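# Move red block or yellow sponge onto the desk

## Task

Look at the counter behind the shelving. If a red foam block is there, carry it to the desk; if it is absent, carry the yellow sponge from the top of the low shelf to the desk instead. All other objects must remain on their own shelf, table or counter. The low shelf must be standing upright at the end. The robot must neither fall over nor finish tilted. The moved object must rest on the desk on its own, not held there by the robot.

## Robot and tools

ROBOT. A wheeled base with two drive wheels and four casters (no sideways motion), a column carrying a tilting head and two six-joint arms, each ending in a two-finger gripper. Folded, it is 0.73 m long, 0.62 m wide, 1.88 m tall; its front lies 0.40 m ahead of the column. Shoulders sit about 0.12 m ahead, 1.46 m up and 0.23 m to each side of the column. An empty hand reaches about 1 m from the shoulder and no lower than about 0.47 m up, so never the floor. Something may occasionally nudge a loose object.

FRAMES. Base frame: origin on the floor between the drive wheels, under the column; x forward, y left, z up, metres. left_hand and right_hand are reported in it: the point where the fingers meet (tips 8 mm further), with quat_wxyz mapping (0,0,1) to the finger direction; the hand's y axis runs along the opening. Odometry frame: the base frame where the scene began; heading positive to the left, -3.142 to 3.142.

execute_actions. Argument actions: a list holding one action or none (empty = just report). An action may contain base, joints, or both, plus optional speeds; its motions start together.
- base: exactly one key. translate_m: a relative straight drive in metres from where the base last measured itself, -3 to 3, positive forward. rotate_rad: a relative turn in place, radians, -3.2 to 3.2, positive counter-clockwise seen from above.
- joints: absolute targets keyed by name, radians unless noted. head_tilt_rad -0.61 to 1.308 (0 level, positive down). For each arm (left_ and right_ prefixes, identical ranges): joint1 -2.879 to 2.879, joint2 0 to 3.141, joint3 0 to 3.019, joint4 -1.692 to 1.57, joint5 -1.57 to 1.57 (positive swings the hand to the robot's right), joint6 -2.094 to 2.094 (hand roll, positive clockwise seen from behind). left_gripper_m / right_gripper_m: fingertip gap in metres, 0 (closed) to 0.093. Omitted joints may still push toward an earlier target.
- speeds: caps for this action only; translate_m 0.05 to 0.8 m/s, rotate_rad 0.1 to 1 rad/s (defaults are the maxima). Base moves needing over 8.667 s are refused; no action runs beyond 15 s.
- cameras: list of cam_head_left, cam_head_right, cam_left_wrist, cam_right_wrist, nav_camera or all; omitted/null means all, [] none. Unknown names or keys, or out-of-range numbers, refuse the whole call.

wait: seconds 0 to 10; commands nothing, returns state and images. zoom_image: camera plus region [x0, y0, x1, y1] in pixels of that camera's latest full image, top-left origin, at most 504 x 504. read_manual: section "licences" (only licence texts). finished_scene: scene = the current scene's number; ends it irreversibly once the last command has been held, and reports success. Replying without any tool call ends everything.

ARM GEOMETRY. With left joint1 = -1.57 (right joint1 = 1.57) and joints 5, 6 = 0, the arm moves in a forward vertical plane. Let a = j2 - 0.35, b = 1.05 + j2 - j3, c = b - j4 (c = 1.57 means fingers straight down). Hand point: ahead = 0.12 + 0.39 sin a + 0.38 cos b + 0.25 cos c; up = 1.46 + 0.39 cos a - 0.38 sin b - 0.25 sin c. E.g. j2, j3, j4 = 0.93, 0.78, 0.14 gives 0.60 m ahead, 1.21 m up. Real hands sag lower and nearer the column, up to ~5 cm (~12 cm under heavy or distant loads); trust left_hand/right_hand (1-3 cm accuracy). Joint moves smaller than ~0.03 rad (0.08 for joints 2, 3) may do nothing. For gentle contact step about 0.05 rad per call from the last target. Light objects (up to 0.3 kg) are comfortable 0.65-1.6 m up, within 0.6 m ahead, fingers down.

GRIPPER. Fingers 7 cm long; gripper body 10 cm wide, 7 cm thick; the wrist camera sticks out 11 cm on one side. To grasp, command a gap smaller than the object; off_target is then expected. A reported gap staying at least 0.002 m above target means something is held. Wrist cameras look along the fingers, tilted 0.62 rad; with fingers down and the arm forward they look down and slightly back toward the robot, and image-right is the hand's -y. Head cameras sit 1.47-1.58 m up, tilted by head_tilt_rad; nav_camera is on the base front, 0.23 m up.

RESULT LINES. base_status and joint_status: done (within tolerance; for the base, wheels turned fully even if slipping), off_target, contact_stop (base stalled on an obstacle: back off 0.05 m before retrying or turning), time_out, not_followed / joint command not followed with a cause: line (self-collision check withheld targets; move the joints named at least 0.05 rad back, or move the other arm away), limit_stop_at_motor_heat. on_its_own lists uncommanded behaviour; held at is a held target. joint_positions, Motor temperatures (per arm, per joint), base_odometry (wheel-counted, slip included), turned_by_wheels vs turned_by_imu (a gap over ~4 % and 0.05 rad means collision or slip), base_tilt in degrees (forward/right), motor_effort for left_wheel and right_wheel in percent with peak in brackets, wheel_motors_off (1 = motors cut). pictures names the returned images in order.

AVOID. Keep the arms from colliding or pressing on each other. Relieve a blocked arm by sending its reported positions back as targets. Sustained pushing overheats motors (MOTOR HOT from 85 °C; at 100 °C the arm goes limp and drops its load). Pushing the base hard for ~3 s cuts wheel motors for 2 s. Tables 0.30-1.20 m high can slide over the base and strike the column. Do not knock the low shelf, disturb other objects, drop or fling the target, or tip the robot; release the object so it sits on the desk by itself, and move the hand clear before finishing. Fewer seconds of motion is better.

Each tool is called after "Emit:" by a JSON object that holds its "fn" and its "kwargs", one argument or row to a line.

## Session

I'll start by looking at the current state and camera images.

Emit:
{"fn": "execute_actions", "kwargs": {
  "actions": []
}}

Scene clock: 0.00 s.
Motor temperatures (°C, as the motors report them): left_arm=[25 26 26 27 28 28] | right_arm=[27 29 28 28 29 26]
base_odometry: x=+0.000 y=+0.000 heading=+0.000 (m, m, rad; odometry frame)
turned_by_wheels: +0.000 (rad since the last result)
turned_by_imu: +0.000 (rad since the last result)
base_tilt: forward=-0.2 right=-0.1 (deg)
base_status: not commanded
joint_positions: head_tilt_rad=+0.869 left_joint1_rad=-1.588 left_joint2_rad=+0.890 left_joint3_rad=+0.402 left_joint4_rad=-1.000 left_joint5_rad=-0.046 left_joint6_rad=-0.013 left_gripper_m=+0.094 right_joint1_rad=+1.578 right_joint2_rad=+0.861 right_joint3_rad=+0.415 right_joint4_rad=-0.930 right_joint5_rad=-0.033 right_joint6_rad=-0.038 right_gripper_m=+0.095
joint_status: not commanded
wheel_motors_off: 0
motor_effort: left_wheel=+1 right_wheel=+3 (%)
left_hand: x=+0.1351 y=+0.2292 z=+1.2638 quat_wxyz=(+0.463, -0.012, -0.886, -0.019) (m; base frame)
right_hand: x=+0.1579 y=-0.2182 z=+1.2487 quat_wxyz=(+0.413, +0.013, -0.910, -0.025) (m; base frame)
pictures: cam_head_left, cam_head_right, cam_left_wrist, cam_right_wrist, nav_camera
Images, in order (width x height): cam_head_left 504x504, cam_head_right 504x504, cam_left_wrist 504x504, cam_right_wrist 504x504, nav_camera 504x504.

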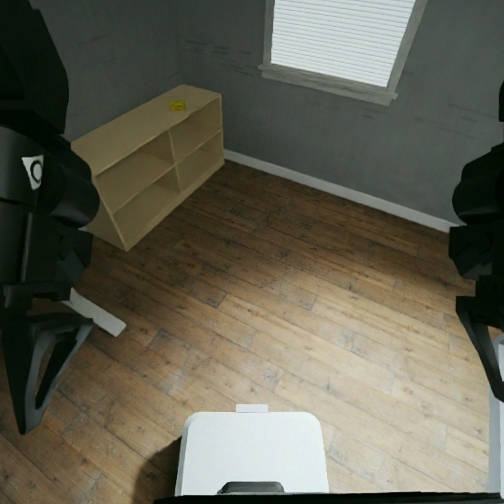

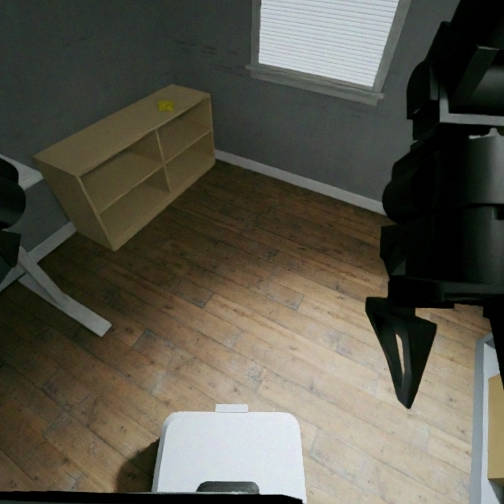

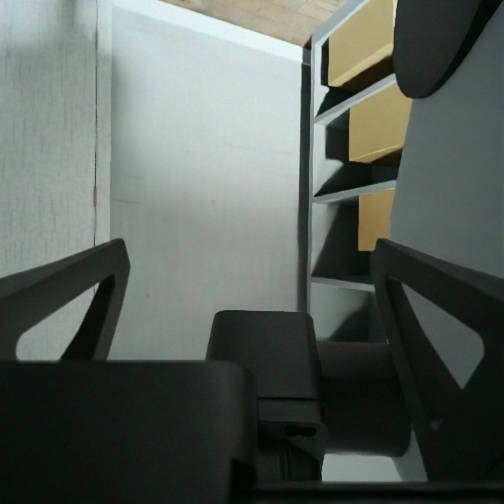

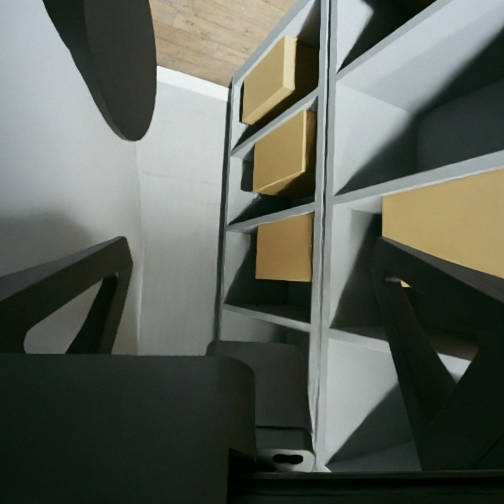

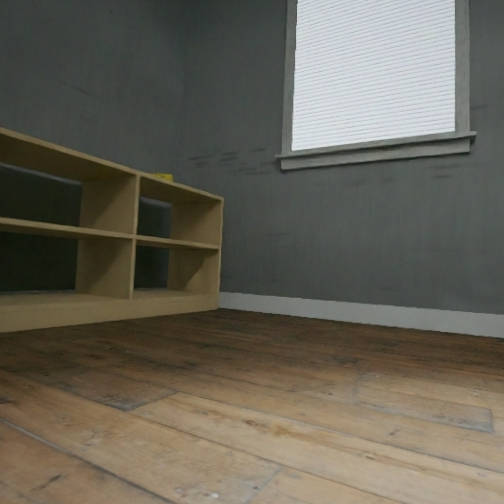

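Emit:
{"fn": "execute_actions", "kwargs": {
  "actions": [
    {"base": {"rotate_rad": -0.9}, "joints": {"head_tilt_rad": 0.6}}
  ],
  "cameras": ["cam_head_left", "cam_head_right", "nav_camera"]
}}

Scene clock: 3.70 s.
Motor temperatures (°C, as the motors report them): left_arm=[25 26 26 27 28 28] | right_arm=[27 29 28 28 29 26]
base_odometry: x=+0.000 y=+0.000 heading=-0.899 (m, m, rad; odometry frame)
turned_by_wheels: -0.899 (rad since the last result)
turned_by_imu: -0.904 (rad since the last result)
base_tilt: forward=-0.2 right=-0.1 (deg)
base_status: done
joint_positions: head_tilt_rad=+0.617 left_joint1_rad=-1.588 left_joint2_rad=+0.890 left_joint3_rad=+0.402 left_joint4_rad=-1.000 left_joint5_rad=-0.046 left_joint6_rad=-0.013 left_gripper_m=+0.094 right_joint1_rad=+1.578 right_joint2_rad=+0.861 right_joint3_rad=+0.415 right_joint4_rad=-0.930 right_joint5_rad=-0.033 right_joint6_rad=-0.038 right_gripper_m=+0.095
joint_status: all done
wheel_motors_off: 0
motor_effort: left_wheel=+3(25) right_wheel=-4(48) (%)
left_hand: x=+0.1351 y=+0.2292 z=+1.2638 quat_wxyz=(+0.463, -0.012, -0.886, -0.019) (m; base frame)
right_hand: x=+0.1579 y=-0.2182 z=+1.2487 quat_wxyz=(+0.413, +0.013, -0.910, -0.025) (m; base frame)
pictures: cam_head_left, cam_head_right, nav_camera
Images, in order (width x height): cam_head_left 504x504, cam_head_right 504x504, nav_camera 504x504.

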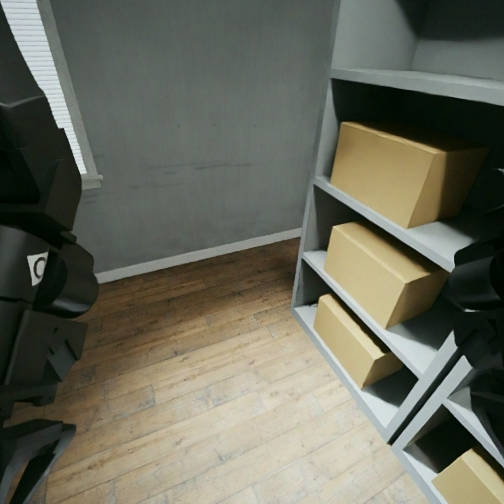

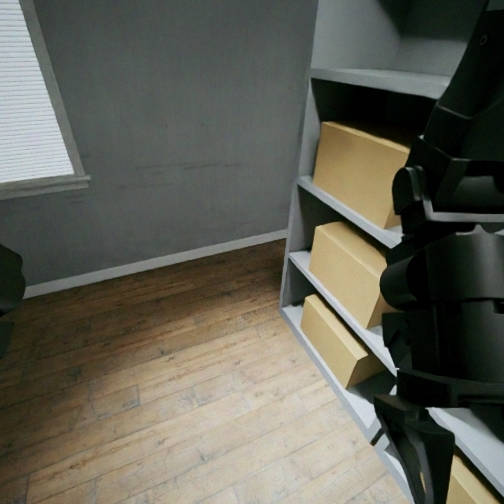

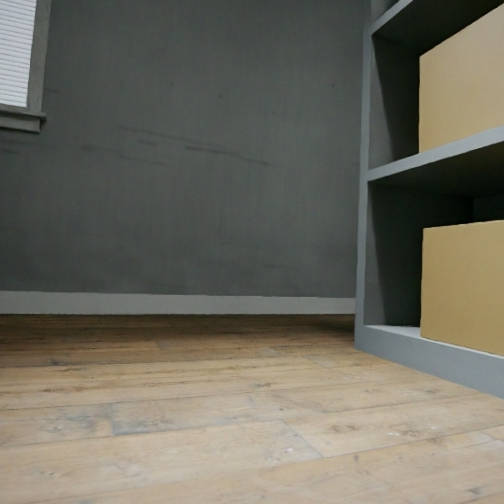

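Emit:
{"fn": "execute_actions", "kwargs": {
  "actions": [
    {"base": {"rotate_rad": 0.27}, "joints": {"head_tilt_rad": 0.8}}
  ],
  "cameras": []
}}

Emit:
{"fn": "execute_actions", "kwargs": {
  "actions": [
    {"base": {"translate_m": 1.45}}
  ],
  "cameras": ["cam_head_left", "cam_head_right", "nav_camera"]
}}

Scene clock: 13.40 s.
Motor temperatures (°C, as the motors report them): left_arm=[25 26 26 27 28 28] | right_arm=[27 30 28 28 29 26]
base_odometry: x=+0.000 y=+0.000 heading=-0.630 (m, m, rad; odometry frame)
turned_by_wheels: +0.269 (rad since the last result)
turned_by_imu: +0.275 (rad since the last result)
base_tilt: forward=-0.2 right=-0.1 (deg)
base_status: done
joint_positions: head_tilt_rad=+0.802 left_joint1_rad=-1.588 left_joint2_rad=+0.890 left_joint3_rad=+0.402 left_joint4_rad=-1.000 left_joint5_rad=-0.046 left_joint6_rad=-0.013 left_gripper_m=+0.095 right_joint1_rad=+1.578 right_joint2_rad=+0.861 right_joint3_rad=+0.415 right_joint4_rad=-0.930 right_joint5_rad=-0.033 right_joint6_rad=-0.038 right_gripper_m=+0.095
joint_status: all done
wheel_motors_off: 0
motor_effort: left_wheel=-4(18) right_wheel=+4(22) (%)
left_hand: x=+0.1351 y=+0.2292 z=+1.2638 quat_wxyz=(+0.463, -0.012, -0.886, -0.019) (m; base frame)
right_hand: x=+0.1579 y=-0.2182 z=+1.2487 quat_wxyz=(+0.413, +0.013, -0.910, -0.025) (m; base frame)
pictures: none
No camera images: the call's "cameras" was empty. Leave "cameras" out to get every camera's image.

Scene clock: 17.27 s.
Motor temperatures (°C, as the motors report them): left_arm=[25 26 26 27 28 28] | right_arm=[27 30 28 28 29 26]
base_odometry: x=+1.171 y=-0.855 heading=-0.631 (m, m, rad; odometry frame)
turned_by_wheels: -0.001 (rad since the last result)
turned_by_imu: +0.001 (rad since the last result)
base_tilt: forward=-0.2 right=-0.1 (deg)
base_status: done
joint_positions: head_tilt_rad=+0.803 left_joint1_rad=-1.588 left_joint2_rad=+0.890 left_joint3_rad=+0.402 left_joint4_rad=-1.000 left_joint5_rad=-0.046 left_joint6_rad=-0.013 left_gripper_m=+0.095 right_joint1_rad=+1.578 right_joint2_rad=+0.861 right_joint3_rad=+0.415 right_joint4_rad=-0.930 right_joint5_rad=-0.033 right_joint6_rad=-0.038 right_gripper_m=+0.095
joint_status: not commanded
wheel_motors_off: 0
motor_effort: left_wheel=-2(39) right_wheel=+1(67) (%)
left_hand: x=+0.1351 y=+0.2292 z=+1.2638 quat_wxyz=(+0.463, -0.012, -0.886, -0.019) (m; base frame)
right_hand: x=+0.1579 y=-0.2182 z=+1.2487 quat_wxyz=(+0.413, +0.013, -0.910, -0.025) (m; base frame)
pictures: cam_head_left, cam_head_right, nav_camera
Images, in order (width x height): cam_head_left 504x504, cam_head_right 504x504, nav_camera 504x504.

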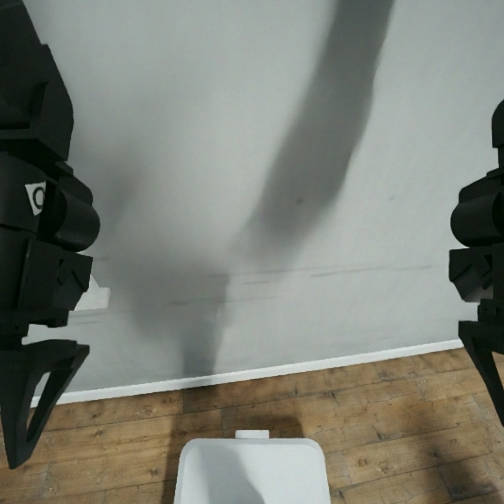

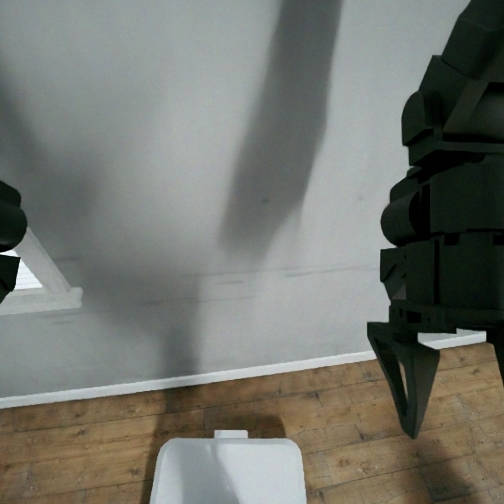

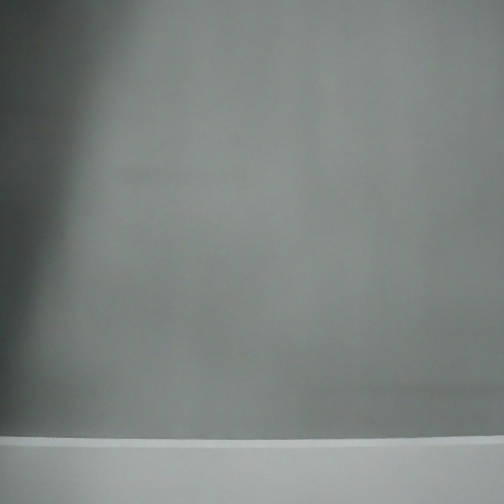

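Emit:
{"fn": "execute_actions", "kwargs": {
  "actions": [
    {"base": {"rotate_rad": -1.4}, "joints": {"head_tilt_rad": 0.65}}
  ],
  "cameras": ["cam_head_left", "cam_head_right", "nav_camera"]
}}

Scene clock: 21.43 s.
Motor temperatures (°C, as the motors report them): left_arm=[25 26 26 27 28 28] | right_arm=[27 30 28 28 29 26]
base_odometry: x=+1.171 y=-0.855 heading=-2.030 (m, m, rad; odometry frame)
turned_by_wheels: -1.399 (rad since the last result)
turned_by_imu: -1.408 (rad since the last result)
base_tilt: forward=-0.3 right=-0.1 (deg)
base_status: done
joint_positions: head_tilt_rad=+0.667 left_joint1_rad=-1.588 left_joint2_rad=+0.890 left_joint3_rad=+0.402 left_joint4_rad=-1.000 left_joint5_rad=-0.046 left_joint6_rad=-0.013 left_gripper_m=+0.095 right_joint1_rad=+1.578 right_joint2_rad=+0.861 right_joint3_rad=+0.415 right_joint4_rad=-0.930 right_joint5_rad=-0.033 right_joint6_rad=-0.038 right_gripper_m=+0.095
joint_status: all done
wheel_motors_off: 0
motor_effort: left_wheel=+3(31) right_wheel=-4(53) (%)
left_hand: x=+0.1351 y=+0.2292 z=+1.2638 quat_wxyz=(+0.463, -0.012, -0.886, -0.019) (m; base frame)
right_hand: x=+0.1579 y=-0.2182 z=+1.2487 quat_wxyz=(+0.413, +0.013, -0.910, -0.025) (m; base frame)
pictures: cam_head_left, cam_head_right, nav_camera
Images, in order (width x height): cam_head_left 504x504, cam_head_right 504x504, nav_camera 504x504.

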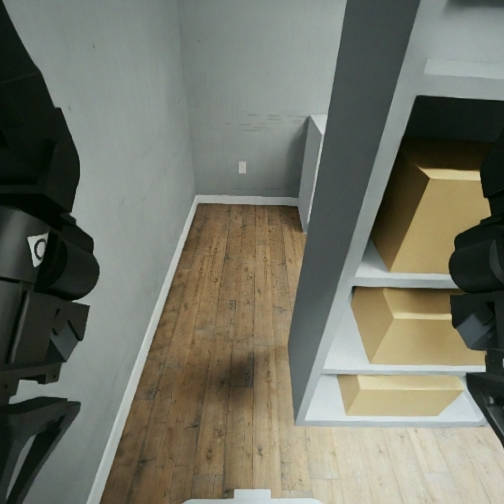

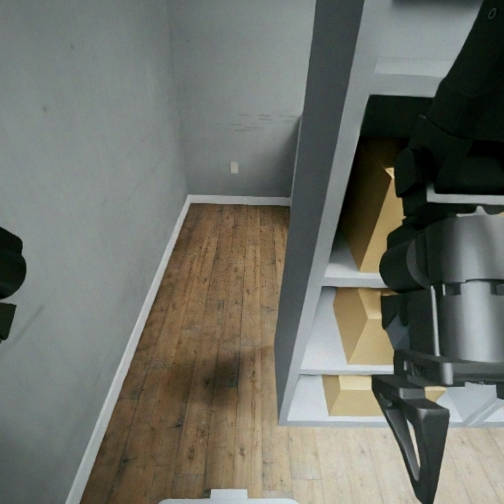

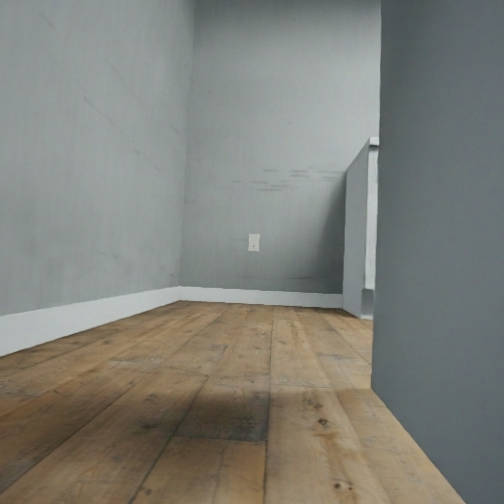

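Emit:
{"fn": "execute_actions", "kwargs": {
  "actions": [
    {"base": {"rotate_rad": 0.27}, "joints": {"head_tilt_rad": 0.9}}
  ],
  "cameras": []
}}

Emit:
{"fn": "execute_actions", "kwargs": {
  "actions": [
    {"base": {"translate_m": 0.58}}
  ],
  "cameras": ["cam_head_left", "cam_head_right", "nav_camera"]
}}

Scene clock: 28.80 s.
Motor temperatures (°C, as the motors report them): left_arm=[25 26 26 27 28 28] | right_arm=[27 30 28 28 29 26]
base_odometry: x=+1.171 y=-0.855 heading=-1.761 (m, m, rad; odometry frame)
turned_by_wheels: +0.269 (rad since the last result)
turned_by_imu: +0.275 (rad since the last result)
base_tilt: forward=-0.2 right=-0.1 (deg)
base_status: done
joint_positions: head_tilt_rad=+0.901 left_joint1_rad=-1.588 left_joint2_rad=+0.890 left_joint3_rad=+0.402 left_joint4_rad=-1.000 left_joint5_rad=-0.046 left_joint6_rad=-0.013 left_gripper_m=+0.095 right_joint1_rad=+1.578 right_joint2_rad=+0.861 right_joint3_rad=+0.415 right_joint4_rad=-0.930 right_joint5_rad=-0.033 right_joint6_rad=-0.038 right_gripper_m=+0.095
joint_status: all done
wheel_motors_off: 0
motor_effort: left_wheel=-3(16) right_wheel=+4(25) (%)
left_hand: x=+0.1351 y=+0.2292 z=+1.2638 quat_wxyz=(+0.463, -0.012, -0.886, -0.019) (m; base frame)
right_hand: x=+0.1579 y=-0.2182 z=+1.2487 quat_wxyz=(+0.413, +0.013, -0.910, -0.025) (m; base frame)
pictures: none
No camera images: the call's "cameras" was empty. Leave "cameras" out to get every camera's image.

Scene clock: 31.30 s.
Motor temperatures (°C, as the motors report them): left_arm=[25 26 26 27 28 28] | right_arm=[27 30 28 28 29 26]
base_odometry: x=+1.062 y=-1.424 heading=-1.762 (m, m, rad; odometry frame)
turned_by_wheels: -0.001 (rad since the last result)
turned_by_imu: +0.001 (rad since the last result)
base_tilt: forward=-0.2 right=-0.1 (deg)
base_status: done
joint_positions: head_tilt_rad=+0.902 left_joint1_rad=-1.588 left_joint2_rad=+0.890 left_joint3_rad=+0.403 left_joint4_rad=-1.000 left_joint5_rad=-0.046 left_joint6_rad=-0.013 left_gripper_m=+0.095 right_joint1_rad=+1.578 right_joint2_rad=+0.861 right_joint3_rad=+0.416 right_joint4_rad=-0.930 right_joint5_rad=-0.033 right_joint6_rad=-0.038 right_gripper_m=+0.095
joint_status: not commanded
wheel_motors_off: 0
motor_effort: left_wheel=-1(44) right_wheel=+1(70) (%)
left_hand: x=+0.1353 y=+0.2292 z=+1.2637 quat_wxyz=(+0.463, -0.012, -0.886, -0.019) (m; base frame)
right_hand: x=+0.1583 y=-0.2182 z=+1.2486 quat_wxyz=(+0.413, +0.013, -0.910, -0.025) (m; base frame)
pictures: cam_head_left, cam_head_right, nav_camera
Images, in order (width x height): cam_head_left 504x504, cam_head_right 504x504, nav_camera 504x504.

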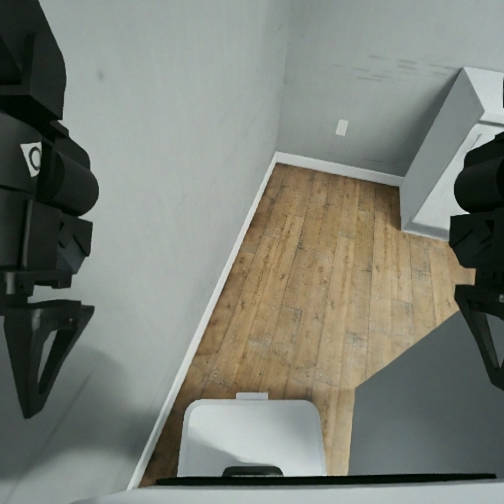

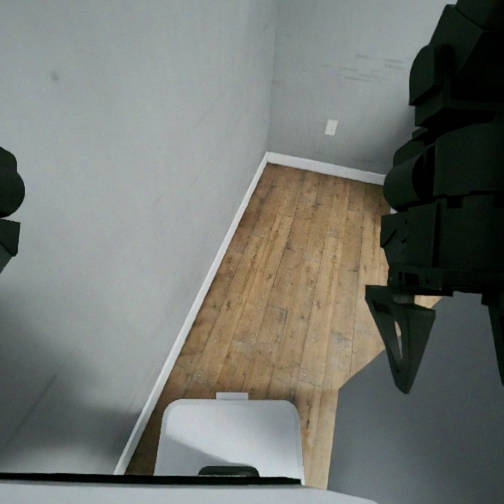

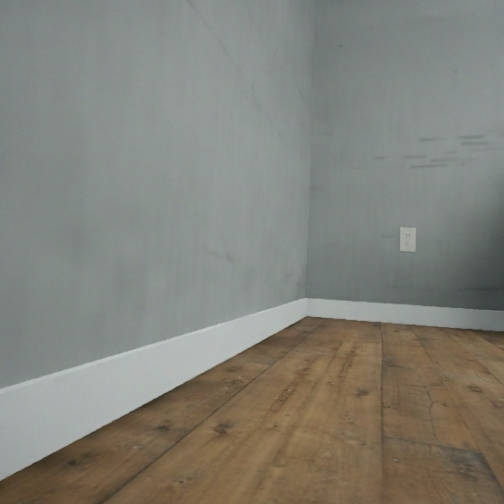

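Emit:
{"fn": "execute_actions", "kwargs": {
  "actions": [
    {"base": {"rotate_rad": -0.31}}
  ],
  "cameras": ["cam_head_left", "cam_head_right", "nav_camera"]
}}

Scene clock: 33.53 s.
Motor temperatures (°C, as the motors report them): left_arm=[25 26 26 27 28 28] | right_arm=[27 30 28 28 29 26]
base_odometry: x=+1.061 y=-1.424 heading=-2.071 (m, m, rad; odometry frame)
turned_by_wheels: -0.309 (rad since the last result)
turned_by_imu: -0.307 (rad since the last result)
base_tilt: forward=-0.3 right=-0.1 (deg)
base_status: done
joint_positions: head_tilt_rad=+0.902 left_joint1_rad=-1.588 left_joint2_rad=+0.890 left_joint3_rad=+0.403 left_joint4_rad=-1.000 left_joint5_rad=-0.046 left_joint6_rad=-0.013 left_gripper_m=+0.095 right_joint1_rad=+1.578 right_joint2_rad=+0.861 right_joint3_rad=+0.416 right_joint4_rad=-0.930 right_joint5_rad=-0.033 right_joint6_rad=-0.038 right_gripper_m=+0.095
joint_status: not commanded
wheel_motors_off: 0
motor_effort: left_wheel=+2(30) right_wheel=-3(52) (%)
left_hand: x=+0.1353 y=+0.2292 z=+1.2637 quat_wxyz=(+0.463, -0.012, -0.886, -0.019) (m; base frame)
right_hand: x=+0.1583 y=-0.2182 z=+1.2486 quat_wxyz=(+0.413, +0.013, -0.910, -0.025) (m; base frame)
pictures: cam_head_left, cam_head_right, nav_camera
Images, in order (width x height): cam_head_left 504x504, cam_head_right 504x504, nav_camera 504x504.

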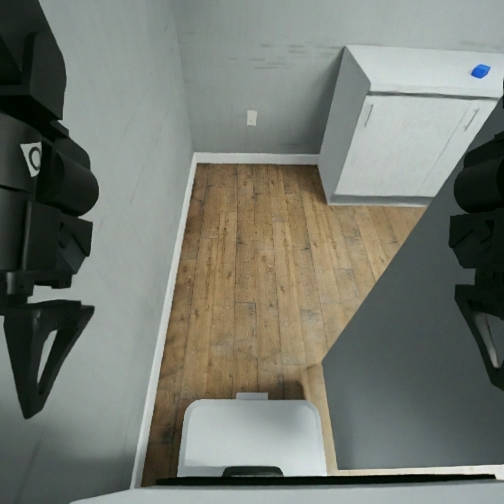

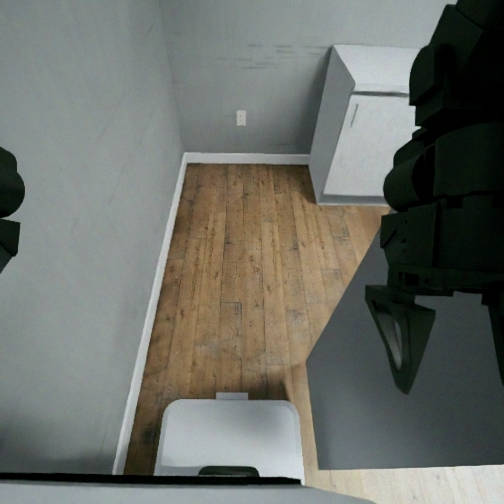

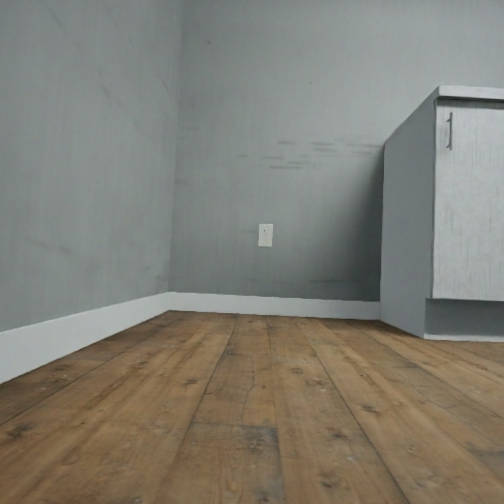

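Emit:
{"fn": "execute_actions", "kwargs": {
  "actions": [
    {"base": {"translate_m": 0.6}, "joints": {"head_tilt_rad": 0.6}}
  ],
  "cameras": ["cam_head_left", "cam_head_right", "nav_camera"]
}}

Scene clock: 37.97 s.
Motor temperatures (°C, as the motors report them): left_arm=[25 26 27 27 28 28] | right_arm=[27 30 28 28 29 26]
base_odometry: x=+0.774 y=-1.951 heading=-2.071 (m, m, rad; odometry frame)
turned_by_wheels: +0.000 (rad since the last result)
turned_by_imu: +0.002 (rad since the last result)
base_tilt: forward=-0.2 right=-0.1 (deg)
base_status: done
joint_positions: head_tilt_rad=+0.617 left_joint1_rad=-1.588 left_joint2_rad=+0.890 left_joint3_rad=+0.404 left_joint4_rad=-1.000 left_joint5_rad=-0.046 left_joint6_rad=-0.013 left_gripper_m=+0.095 right_joint1_rad=+1.578 right_joint2_rad=+0.861 right_joint3_rad=+0.417 right_joint4_rad=-0.930 right_joint5_rad=-0.033 right_joint6_rad=-0.038 right_gripper_m=+0.095
joint_status: all done
wheel_motors_off: 0
motor_effort: left_wheel=+0(46) right_wheel=+0(60) (%)
left_hand: x=+0.1360 y=+0.2292 z=+1.2634 quat_wxyz=(+0.462, -0.012, -0.886, -0.019) (m; base frame)
right_hand: x=+0.1590 y=-0.2182 z=+1.2484 quat_wxyz=(+0.412, +0.013, -0.911, -0.025) (m; base frame)
pictures: cam_head_left, cam_head_right, nav_camera
Images, in order (width x height): cam_head_left 504x504, cam_head_right 504x504, nav_camera 504x504.

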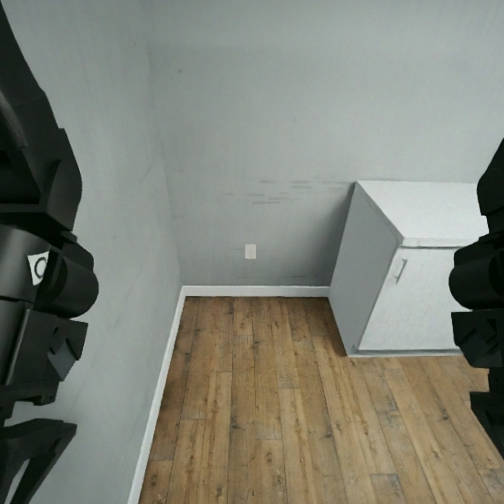

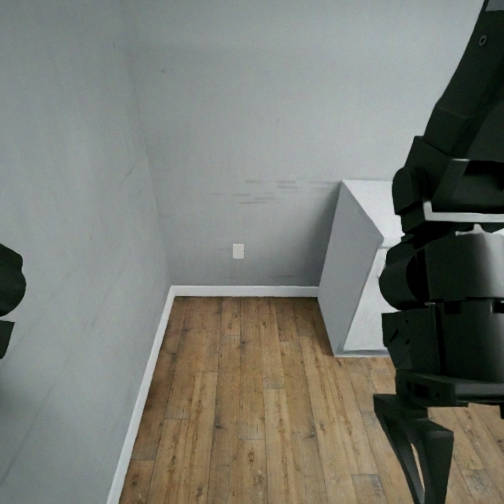

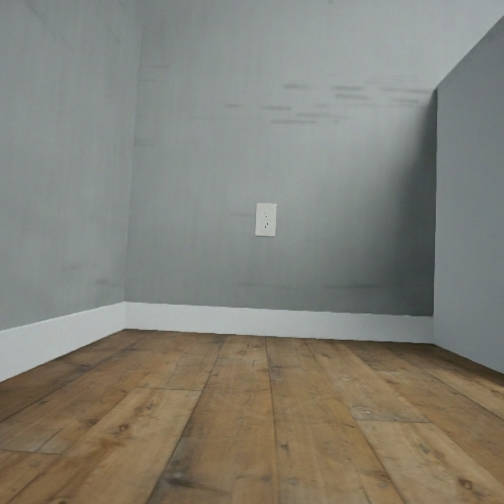

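Emit:
{"fn": "execute_actions", "kwargs": {
  "actions": [
    {"base": {"translate_m": 0.3}}
  ],
  "cameras": []
}}

Emit:
{"fn": "execute_actions", "kwargs": {
  "actions": [
    {"base": {"rotate_rad": -0.9}}
  ],
  "cameras": ["cam_head_left", "cam_head_right", "nav_camera"]
}}

Scene clock: 41.87 s.
Motor temperatures (°C, as the motors report them): left_arm=[25 26 27 27 28 28] | right_arm=[27 30 28 28 29 26]
base_odometry: x=+0.630 y=-2.214 heading=-2.071 (m, m, rad; odometry frame)
turned_by_wheels: +0.000 (rad since the last result)
turned_by_imu: +0.002 (rad since the last result)
base_tilt: forward=-0.3 right=-0.1 (deg)
base_status: done
joint_positions: head_tilt_rad=+0.616 left_joint1_rad=-1.588 left_joint2_rad=+0.890 left_joint3_rad=+0.405 left_joint4_rad=-1.000 left_joint5_rad=-0.046 left_joint6_rad=-0.013 left_gripper_m=+0.095 right_joint1_rad=+1.578 right_joint2_rad=+0.861 right_joint3_rad=+0.417 right_joint4_rad=-0.930 right_joint5_rad=-0.033 right_joint6_rad=-0.038 right_gripper_m=+0.095
joint_status: not commanded
wheel_motors_off: 0
motor_effort: left_wheel=+0(31) right_wheel=+0(39) (%)
left_hand: x=+0.1362 y=+0.2292 z=+1.2633 quat_wxyz=(+0.462, -0.012, -0.886, -0.019) (m; base frame)
right_hand: x=+0.1592 y=-0.2182 z=+1.2484 quat_wxyz=(+0.412, +0.013, -0.911, -0.025) (m; base frame)
pictures: none
No camera images: the call's "cameras" was empty. Leave "cameras" out to get every camera's image.

Scene clock: 44.23 s.
Motor temperatures (°C, as the motors report them): left_arm=[25 26 27 27 28 28] | right_arm=[27 30 28 28 29 26]
base_odometry: x=+0.630 y=-2.214 heading=-2.970 (m, m, rad; odometry frame)
turned_by_wheels: -0.899 (rad since the last result)
turned_by_imu: -0.902 (rad since the last result)
base_tilt: forward=-0.2 right=-0.1 (deg)
base_status: done
joint_positions: head_tilt_rad=+0.616 left_joint1_rad=-1.588 left_joint2_rad=+0.890 left_joint3_rad=+0.405 left_joint4_rad=-1.000 left_joint5_rad=-0.046 left_joint6_rad=-0.013 left_gripper_m=+0.095 right_joint1_rad=+1.578 right_joint2_rad=+0.861 right_joint3_rad=+0.417 right_joint4_rad=-0.930 right_joint5_rad=-0.033 right_joint6_rad=-0.038 right_gripper_m=+0.095
joint_status: not commanded
wheel_motors_off: 0
motor_effort: left_wheel=+3(39) right_wheel=-4(51) (%)
left_hand: x=+0.1362 y=+0.2292 z=+1.2633 quat_wxyz=(+0.462, -0.012, -0.886, -0.019) (m; base frame)
right_hand: x=+0.1592 y=-0.2182 z=+1.2484 quat_wxyz=(+0.412, +0.013, -0.911, -0.025) (m; base frame)
pictures: cam_head_left, cam_head_right, nav_camera
Images, in order (width x height): cam_head_left 504x504, cam_head_right 504x504, nav_camera 504x504.

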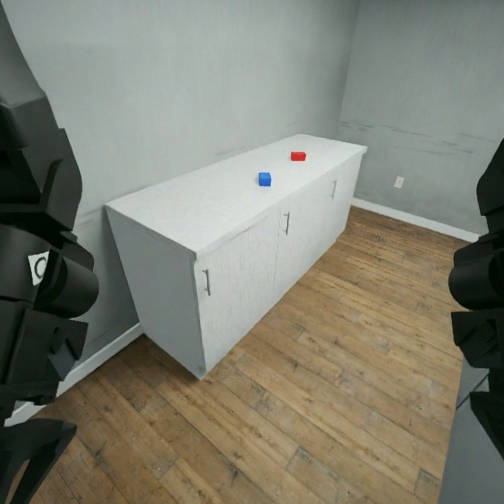

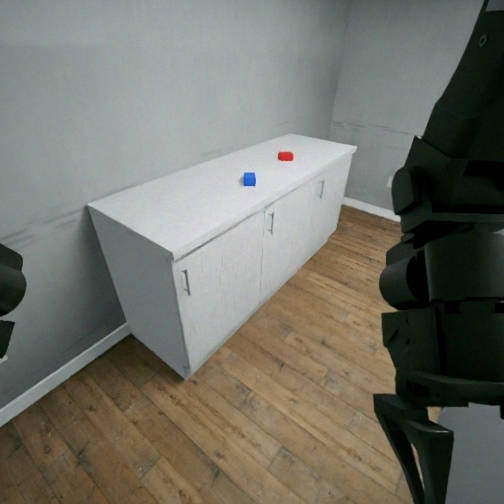

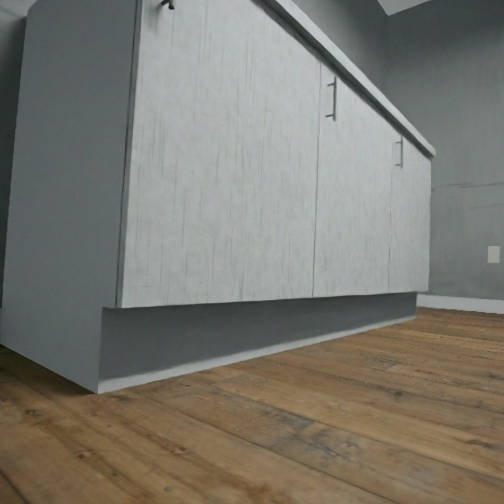

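Emit:
{"fn": "zoom_image", "kwargs": {
  "camera": "cam_head_left",
  "region": [230, 120, 390, 220]
}}

Region (230, 120, 390, 220) of cam_head_left's 504x504 image, scaled by 3.150, with more detail than that image has; it fills the top 315 rows of this view, and the rest is white.

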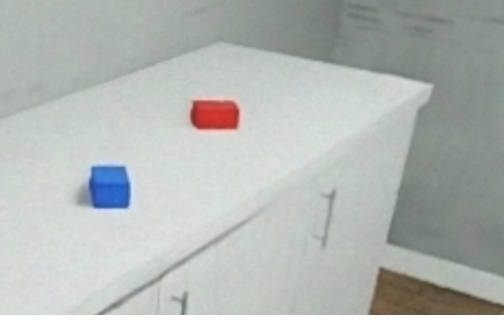

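Emit:
{"fn": "execute_actions", "kwargs": {
  "actions": [
    {"base": {"rotate_rad": -0.55}}
  ],
  "cameras": ["cam_head_left", "nav_camera"]
}}

Scene clock: 61.03 s.
Motor temperatures (°C, as the motors report them): left_arm=[25 26 27 28 28 28] | right_arm=[27 30 28 28 29 26]
base_odometry: x=+0.630 y=-2.214 heading=+2.764 (m, m, rad; odometry frame)
turned_by_wheels: -0.549 (rad since the last result)
turned_by_imu: -0.553 (rad since the last result)
base_tilt: forward=-0.3 right=-0.1 (deg)
base_status: done
joint_positions: head_tilt_rad=+0.616 left_joint1_rad=-1.588 left_joint2_rad=+0.890 left_joint3_rad=+0.405 left_joint4_rad=-1.000 left_joint5_rad=-0.046 left_joint6_rad=-0.013 left_gripper_m=+0.095 right_joint1_rad=+1.578 right_joint2_rad=+0.861 right_joint3_rad=+0.417 right_joint4_rad=-0.930 right_joint5_rad=-0.033 right_joint6_rad=-0.038 right_gripper_m=+0.095
joint_status: not commanded
wheel_motors_off: 0
motor_effort: left_wheel=+3(21) right_wheel=-4(28) (%)
left_hand: x=+0.1362 y=+0.2292 z=+1.2633 quat_wxyz=(+0.462, -0.012, -0.886, -0.019) (m; base frame)
right_hand: x=+0.1592 y=-0.2182 z=+1.2484 quat_wxyz=(+0.412, +0.013, -0.911, -0.025) (m; base frame)
pictures: cam_head_left, nav_camera
Images, in order (width x height): cam_head_left 504x504, nav_camera 504x504.

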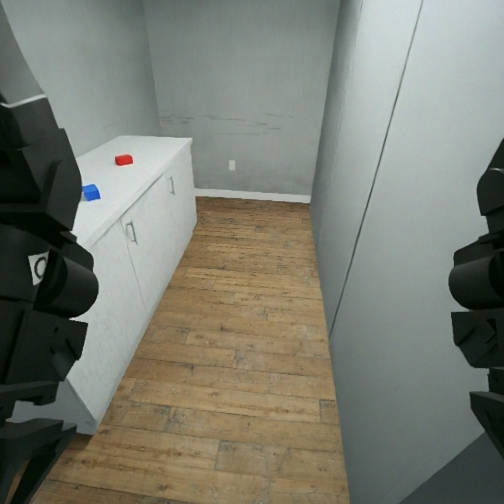

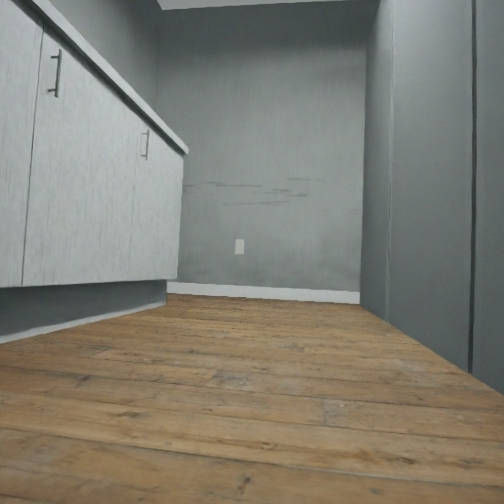

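Emit:
{"fn": "execute_actions", "kwargs": {
  "actions": [
    {"base": {"translate_m": 1.6}, "joints": {"right_joint1_rad": 1.57, "right_joint2_rad": 1.18, "right_joint3_rad": 1.06, "right_joint4_rad": -0.38, "right_joint5_rad": 0.0, "right_joint6_rad": 0.0, "head_tilt_rad": 0.75}}
  ],
  "cameras": ["cam_head_left"]
}}

Emit:
{"fn": "execute_actions", "kwargs": {
  "actions": [
    {"base": {"rotate_rad": 1.45}}
  ],
  "cameras": ["cam_head_left", "cam_head_right", "cam_right_wrist", "nav_camera"]
}}

Scene clock: 68.37 s.
Motor temperatures (°C, as the motors report them): left_arm=[25 26 27 28 28 28] | right_arm=[27 31 28 28 29 26]
base_odometry: x=-0.857 y=-1.624 heading=+2.763 (m, m, rad; odometry frame)
turned_by_wheels: -0.001 (rad since the last result)
turned_by_imu: +0.003 (rad since the last result)
base_tilt: forward=-0.2 right=-0.1 (deg)
base_status: done
joint_positions: head_tilt_rad=+0.753 left_joint1_rad=-1.588 left_joint2_rad=+0.890 left_joint3_rad=+0.402 left_joint4_rad=-1.000 left_joint5_rad=-0.046 left_joint6_rad=-0.013 left_gripper_m=+0.095 right_joint1_rad=+1.577 right_joint2_rad=+1.185 right_joint3_rad=+1.056 right_joint4_rad=-0.380 right_joint5_rad=-0.002 right_joint6_rad=-0.008 right_gripper_m=+0.095
joint_status: all done
wheel_motors_off: 0
motor_effort: left_wheel=-2(50) right_wheel=+1(60) (%)
left_hand: x=+0.1348 y=+0.2292 z=+1.2639 quat_wxyz=(+0.463, -0.012, -0.886, -0.019) (m; base frame)
right_hand: x=+0.5605 y=-0.2217 z=+1.1149 quat_wxyz=(-0.007, +0.006, -1.000, -0.004) (m; base frame)
pictures: cam_head_left
Images, in order (width x height): cam_head_left 504x504.

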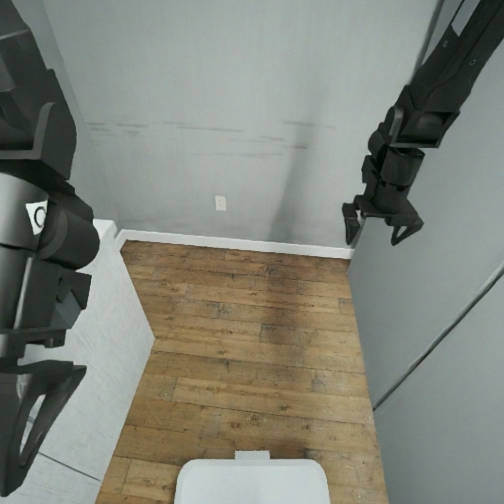

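Scene clock: 71.33 s.
Motor temperatures (°C, as the motors report them): left_arm=[25 26 27 28 28 28] | right_arm=[27 31 28 28 29 26]
base_odometry: x=-0.857 y=-1.624 heading=-2.071 (m, m, rad; odometry frame)
turned_by_wheels: +1.449 (rad since the last result)
turned_by_imu: +1.461 (rad since the last result)
base_tilt: forward=-0.2 right=-0.2 (deg)
base_status: done
joint_positions: head_tilt_rad=+0.753 left_joint1_rad=-1.588 left_joint2_rad=+0.890 left_joint3_rad=+0.402 left_joint4_rad=-1.000 left_joint5_rad=-0.046 left_joint6_rad=-0.013 left_gripper_m=+0.095 right_joint1_rad=+1.570 right_joint2_rad=+1.185 right_joint3_rad=+1.056 right_joint4_rad=-0.380 right_joint5_rad=-0.001 right_joint6_rad=-0.008 right_gripper_m=+0.095
joint_status: not commanded
wheel_motors_off: 0
motor_effort: left_wheel=-3(43) right_wheel=+4(39) (%)
left_hand: x=+0.1348 y=+0.2292 z=+1.2639 quat_wxyz=(+0.463, -0.012, -0.886, -0.019) (m; base frame)
right_hand: x=+0.5606 y=-0.2255 z=+1.1149 quat_wxyz=(-0.007, +0.004, -1.000, +0.000) (m; base frame)
pictures: cam_head_left, cam_head_right, cam_right_wrist, nav_camera
Images, in order (width x height): cam_head_left 504x504, cam_head_right 504x504, cam_right_wrist 504x504, nav_camera 504x504.

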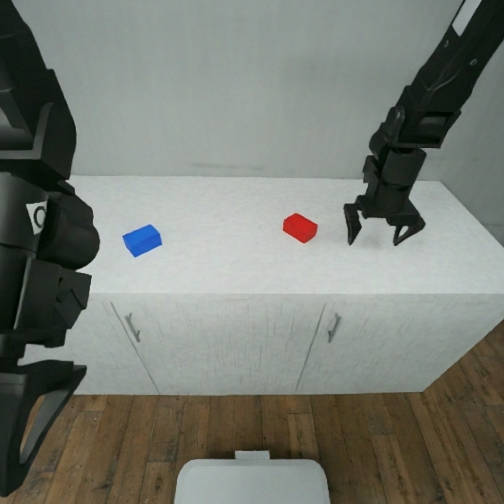

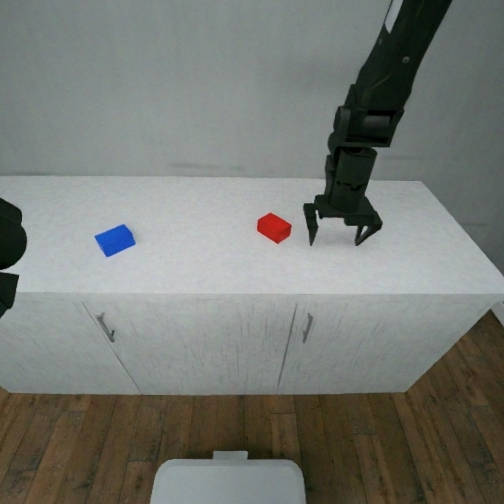

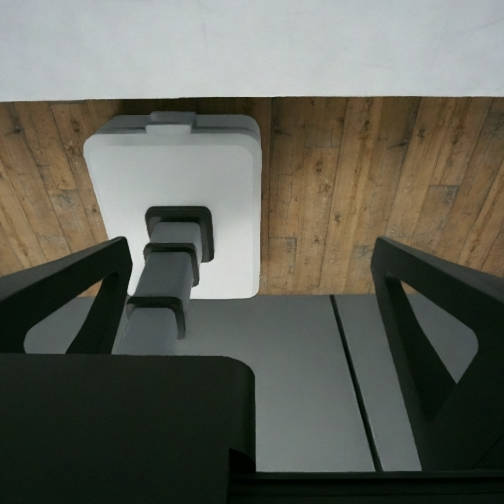

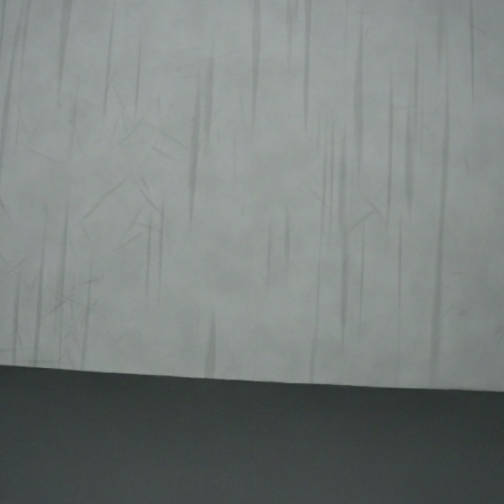

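Emit:
{"fn": "zoom_image", "kwargs": {
  "camera": "cam_head_left",
  "region": [260, 180, 440, 310]
}}

Emit:
{"fn": "zoom_image", "kwargs": {
  "camera": "cam_head_right",
  "region": [230, 180, 410, 310]
}}

Region (260, 180, 440, 310) of cam_head_left's 504x504 image, scaled by 2.800, with more detail than that image has.

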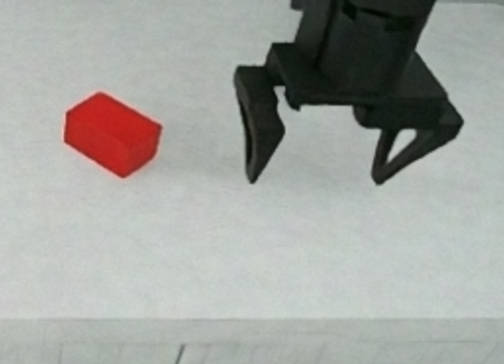

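Region (230, 180, 410, 310) of cam_head_right's 504x504 image, scaled by 2.800, with more detail than that image has.

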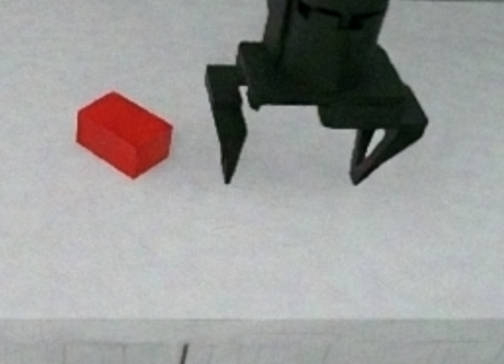

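Emit:
{"fn": "execute_actions", "kwargs": {
  "actions": [
    {"base": {"rotate_rad": 0.11}, "joints": {"right_joint2_rad": 1.5, "right_joint3_rad": 1.53, "right_joint4_rad": -0.55, "right_joint6_rad": -0.68}}
  ],
  "cameras": []
}}

Emit:
{"fn": "execute_actions", "kwargs": {
  "actions": [
    {"base": {"translate_m": 0.13}}
  ],
  "cameras": ["cam_head_left", "cam_head_right", "cam_right_wrist"]
}}

Scene clock: 83.53 s.
Motor temperatures (°C, as the motors report them): left_arm=[25 27 27 28 28 28] | right_arm=[27 33 29 28 29 26]
base_odometry: x=-0.857 y=-1.624 heading=-1.961 (m, m, rad; odometry frame)
turned_by_wheels: +0.109 (rad since the last result)
turned_by_imu: +0.112 (rad since the last result)
base_tilt: forward=-0.2 right=-0.1 (deg)
base_status: done
joint_positions: head_tilt_rad=+0.753 left_joint1_rad=-1.588 left_joint2_rad=+0.890 left_joint3_rad=+0.402 left_joint4_rad=-1.000 left_joint5_rad=-0.046 left_joint6_rad=-0.013 left_gripper_m=+0.095 right_joint1_rad=+1.571 right_joint2_rad=+1.504 right_joint3_rad=+1.516 right_joint4_rad=-0.542 right_joint5_rad=-0.001 right_joint6_rad=-0.669 right_gripper_m=+0.095
joint_status: all done
wheel_motors_off: 0
motor_effort: left_wheel=-5(23) right_wheel=+5(29) (%)
left_hand: x=+0.1348 y=+0.2292 z=+1.2639 quat_wxyz=(+0.463, -0.012, -0.886, -0.019) (m; base frame)
right_hand: x=+0.6696 y=-0.2250 z=+1.0363 quat_wxyz=(+0.003, +0.328, -0.945, -0.002) (m; base frame)
pictures: none
No camera images: the call's "cameras" was empty. Leave "cameras" out to get every camera's image.

Scene clock: 85.17 s.
Motor temperatures (°C, as the motors report them): left_arm=[25 27 27 28 28 28] | right_arm=[27 33 29 28 29 26]
base_odometry: x=-0.907 y=-1.744 heading=-1.960 (m, m, rad; odometry frame)
turned_by_wheels: +0.001 (rad since the last result)
turned_by_imu: +0.002 (rad since the last result)
base_tilt: forward=-0.3 right=-0.1 (deg)
base_status: done
joint_positions: head_tilt_rad=+0.753 left_joint1_rad=-1.588 left_joint2_rad=+0.890 left_joint3_rad=+0.404 left_joint4_rad=-1.000 left_joint5_rad=-0.046 left_joint6_rad=-0.013 left_gripper_m=+0.095 right_joint1_rad=+1.571 right_joint2_rad=+1.503 right_joint3_rad=+1.519 right_joint4_rad=-0.545 right_joint5_rad=-0.001 right_joint6_rad=-0.669 right_gripper_m=+0.095
joint_status: not commanded
wheel_motors_off: 0
motor_effort: left_wheel=+1(47) right_wheel=-1(64) (%)
left_hand: x=+0.1358 y=+0.2292 z=+1.2635 quat_wxyz=(+0.463, -0.012, -0.886, -0.019) (m; base frame)
right_hand: x=+0.6709 y=-0.2253 z=+1.0371 quat_wxyz=(+0.003, +0.328, -0.945, -0.001) (m; base frame)
pictures: cam_head_left, cam_head_right, cam_right_wrist
Images, in order (width x height): cam_head_left 504x504, cam_head_right 504x504, cam_right_wrist 504x504.

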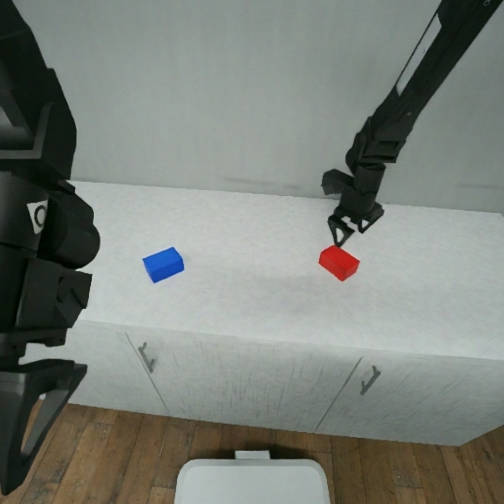

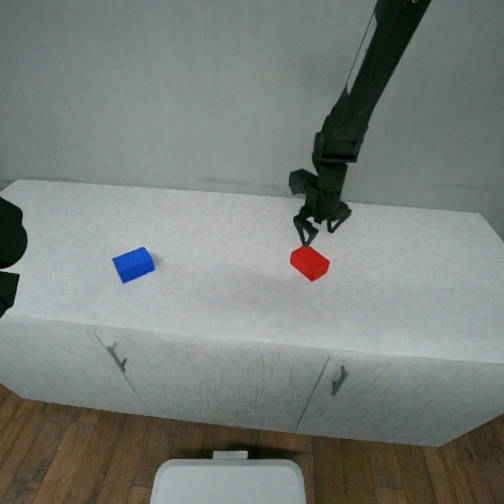

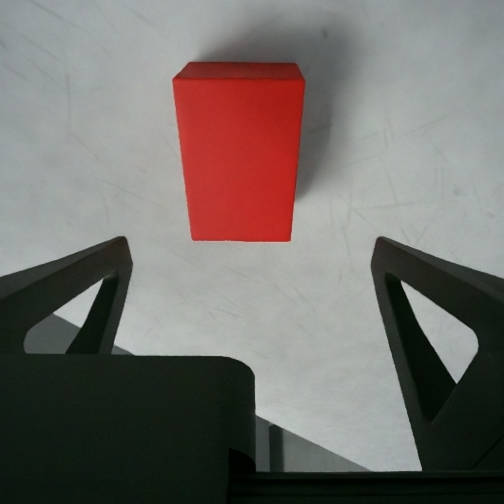

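Emit:
{"fn": "execute_actions", "kwargs": {
  "actions": [
    {"joints": {"right_joint2_rad": 1.705, "right_joint3_rad": 1.67, "right_joint4_rad": -0.476}}
  ],
  "cameras": ["cam_head_right", "cam_right_wrist"]
}}

Scene clock: 89.63 s.
Motor temperatures (°C, as the motors report them): left_arm=[25 27 27 28 28 28] | right_arm=[27 34 29 28 29 26]
base_odometry: x=-0.907 y=-1.744 heading=-1.960 (m, m, rad; odometry frame)
turned_by_wheels: +0.000 (rad since the last result)
turned_by_imu: +0.002 (rad since the last result)
base_tilt: forward=-0.2 right=-0.1 (deg)
base_status: not commanded
joint_positions: head_tilt_rad=+0.753 left_joint1_rad=-1.588 left_joint2_rad=+0.890 left_joint3_rad=+0.404 left_joint4_rad=-1.000 left_joint5_rad=-0.046 left_joint6_rad=-0.013 left_gripper_m=+0.095 right_joint1_rad=+1.572 right_joint2_rad=+1.664 right_joint3_rad=+1.671 right_joint4_rad=-0.481 right_joint5_rad=-0.004 right_joint6_rad=-0.669 right_gripper_m=+0.095
joint_status: all done
wheel_motors_off: 0
motor_effort: left_wheel=+2(4) right_wheel=-2(4) (%)
left_hand: x=+0.1356 y=+0.2292 z=+1.2636 quat_wxyz=(+0.463, -0.012, -0.886, -0.019) (m; base frame)
right_hand: x=+0.7019 y=-0.2237 z=+0.9776 quat_wxyz=(-0.024, +0.329, -0.944, +0.006) (m; base frame)
pictures: cam_head_right, cam_right_wrist
Images, in order (width x height): cam_head_right 504x504, cam_right_wrist 504x504.

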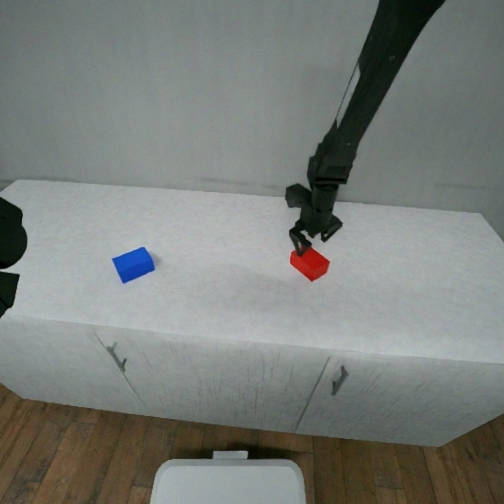

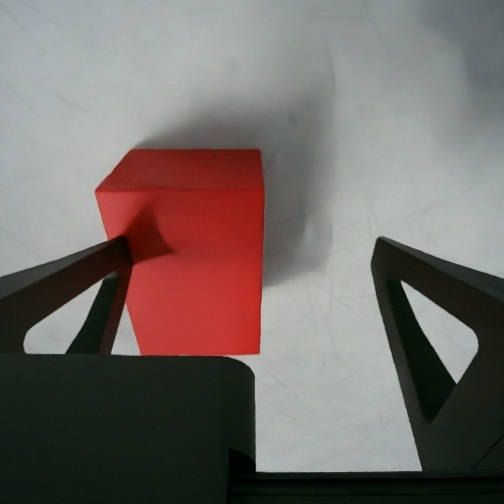

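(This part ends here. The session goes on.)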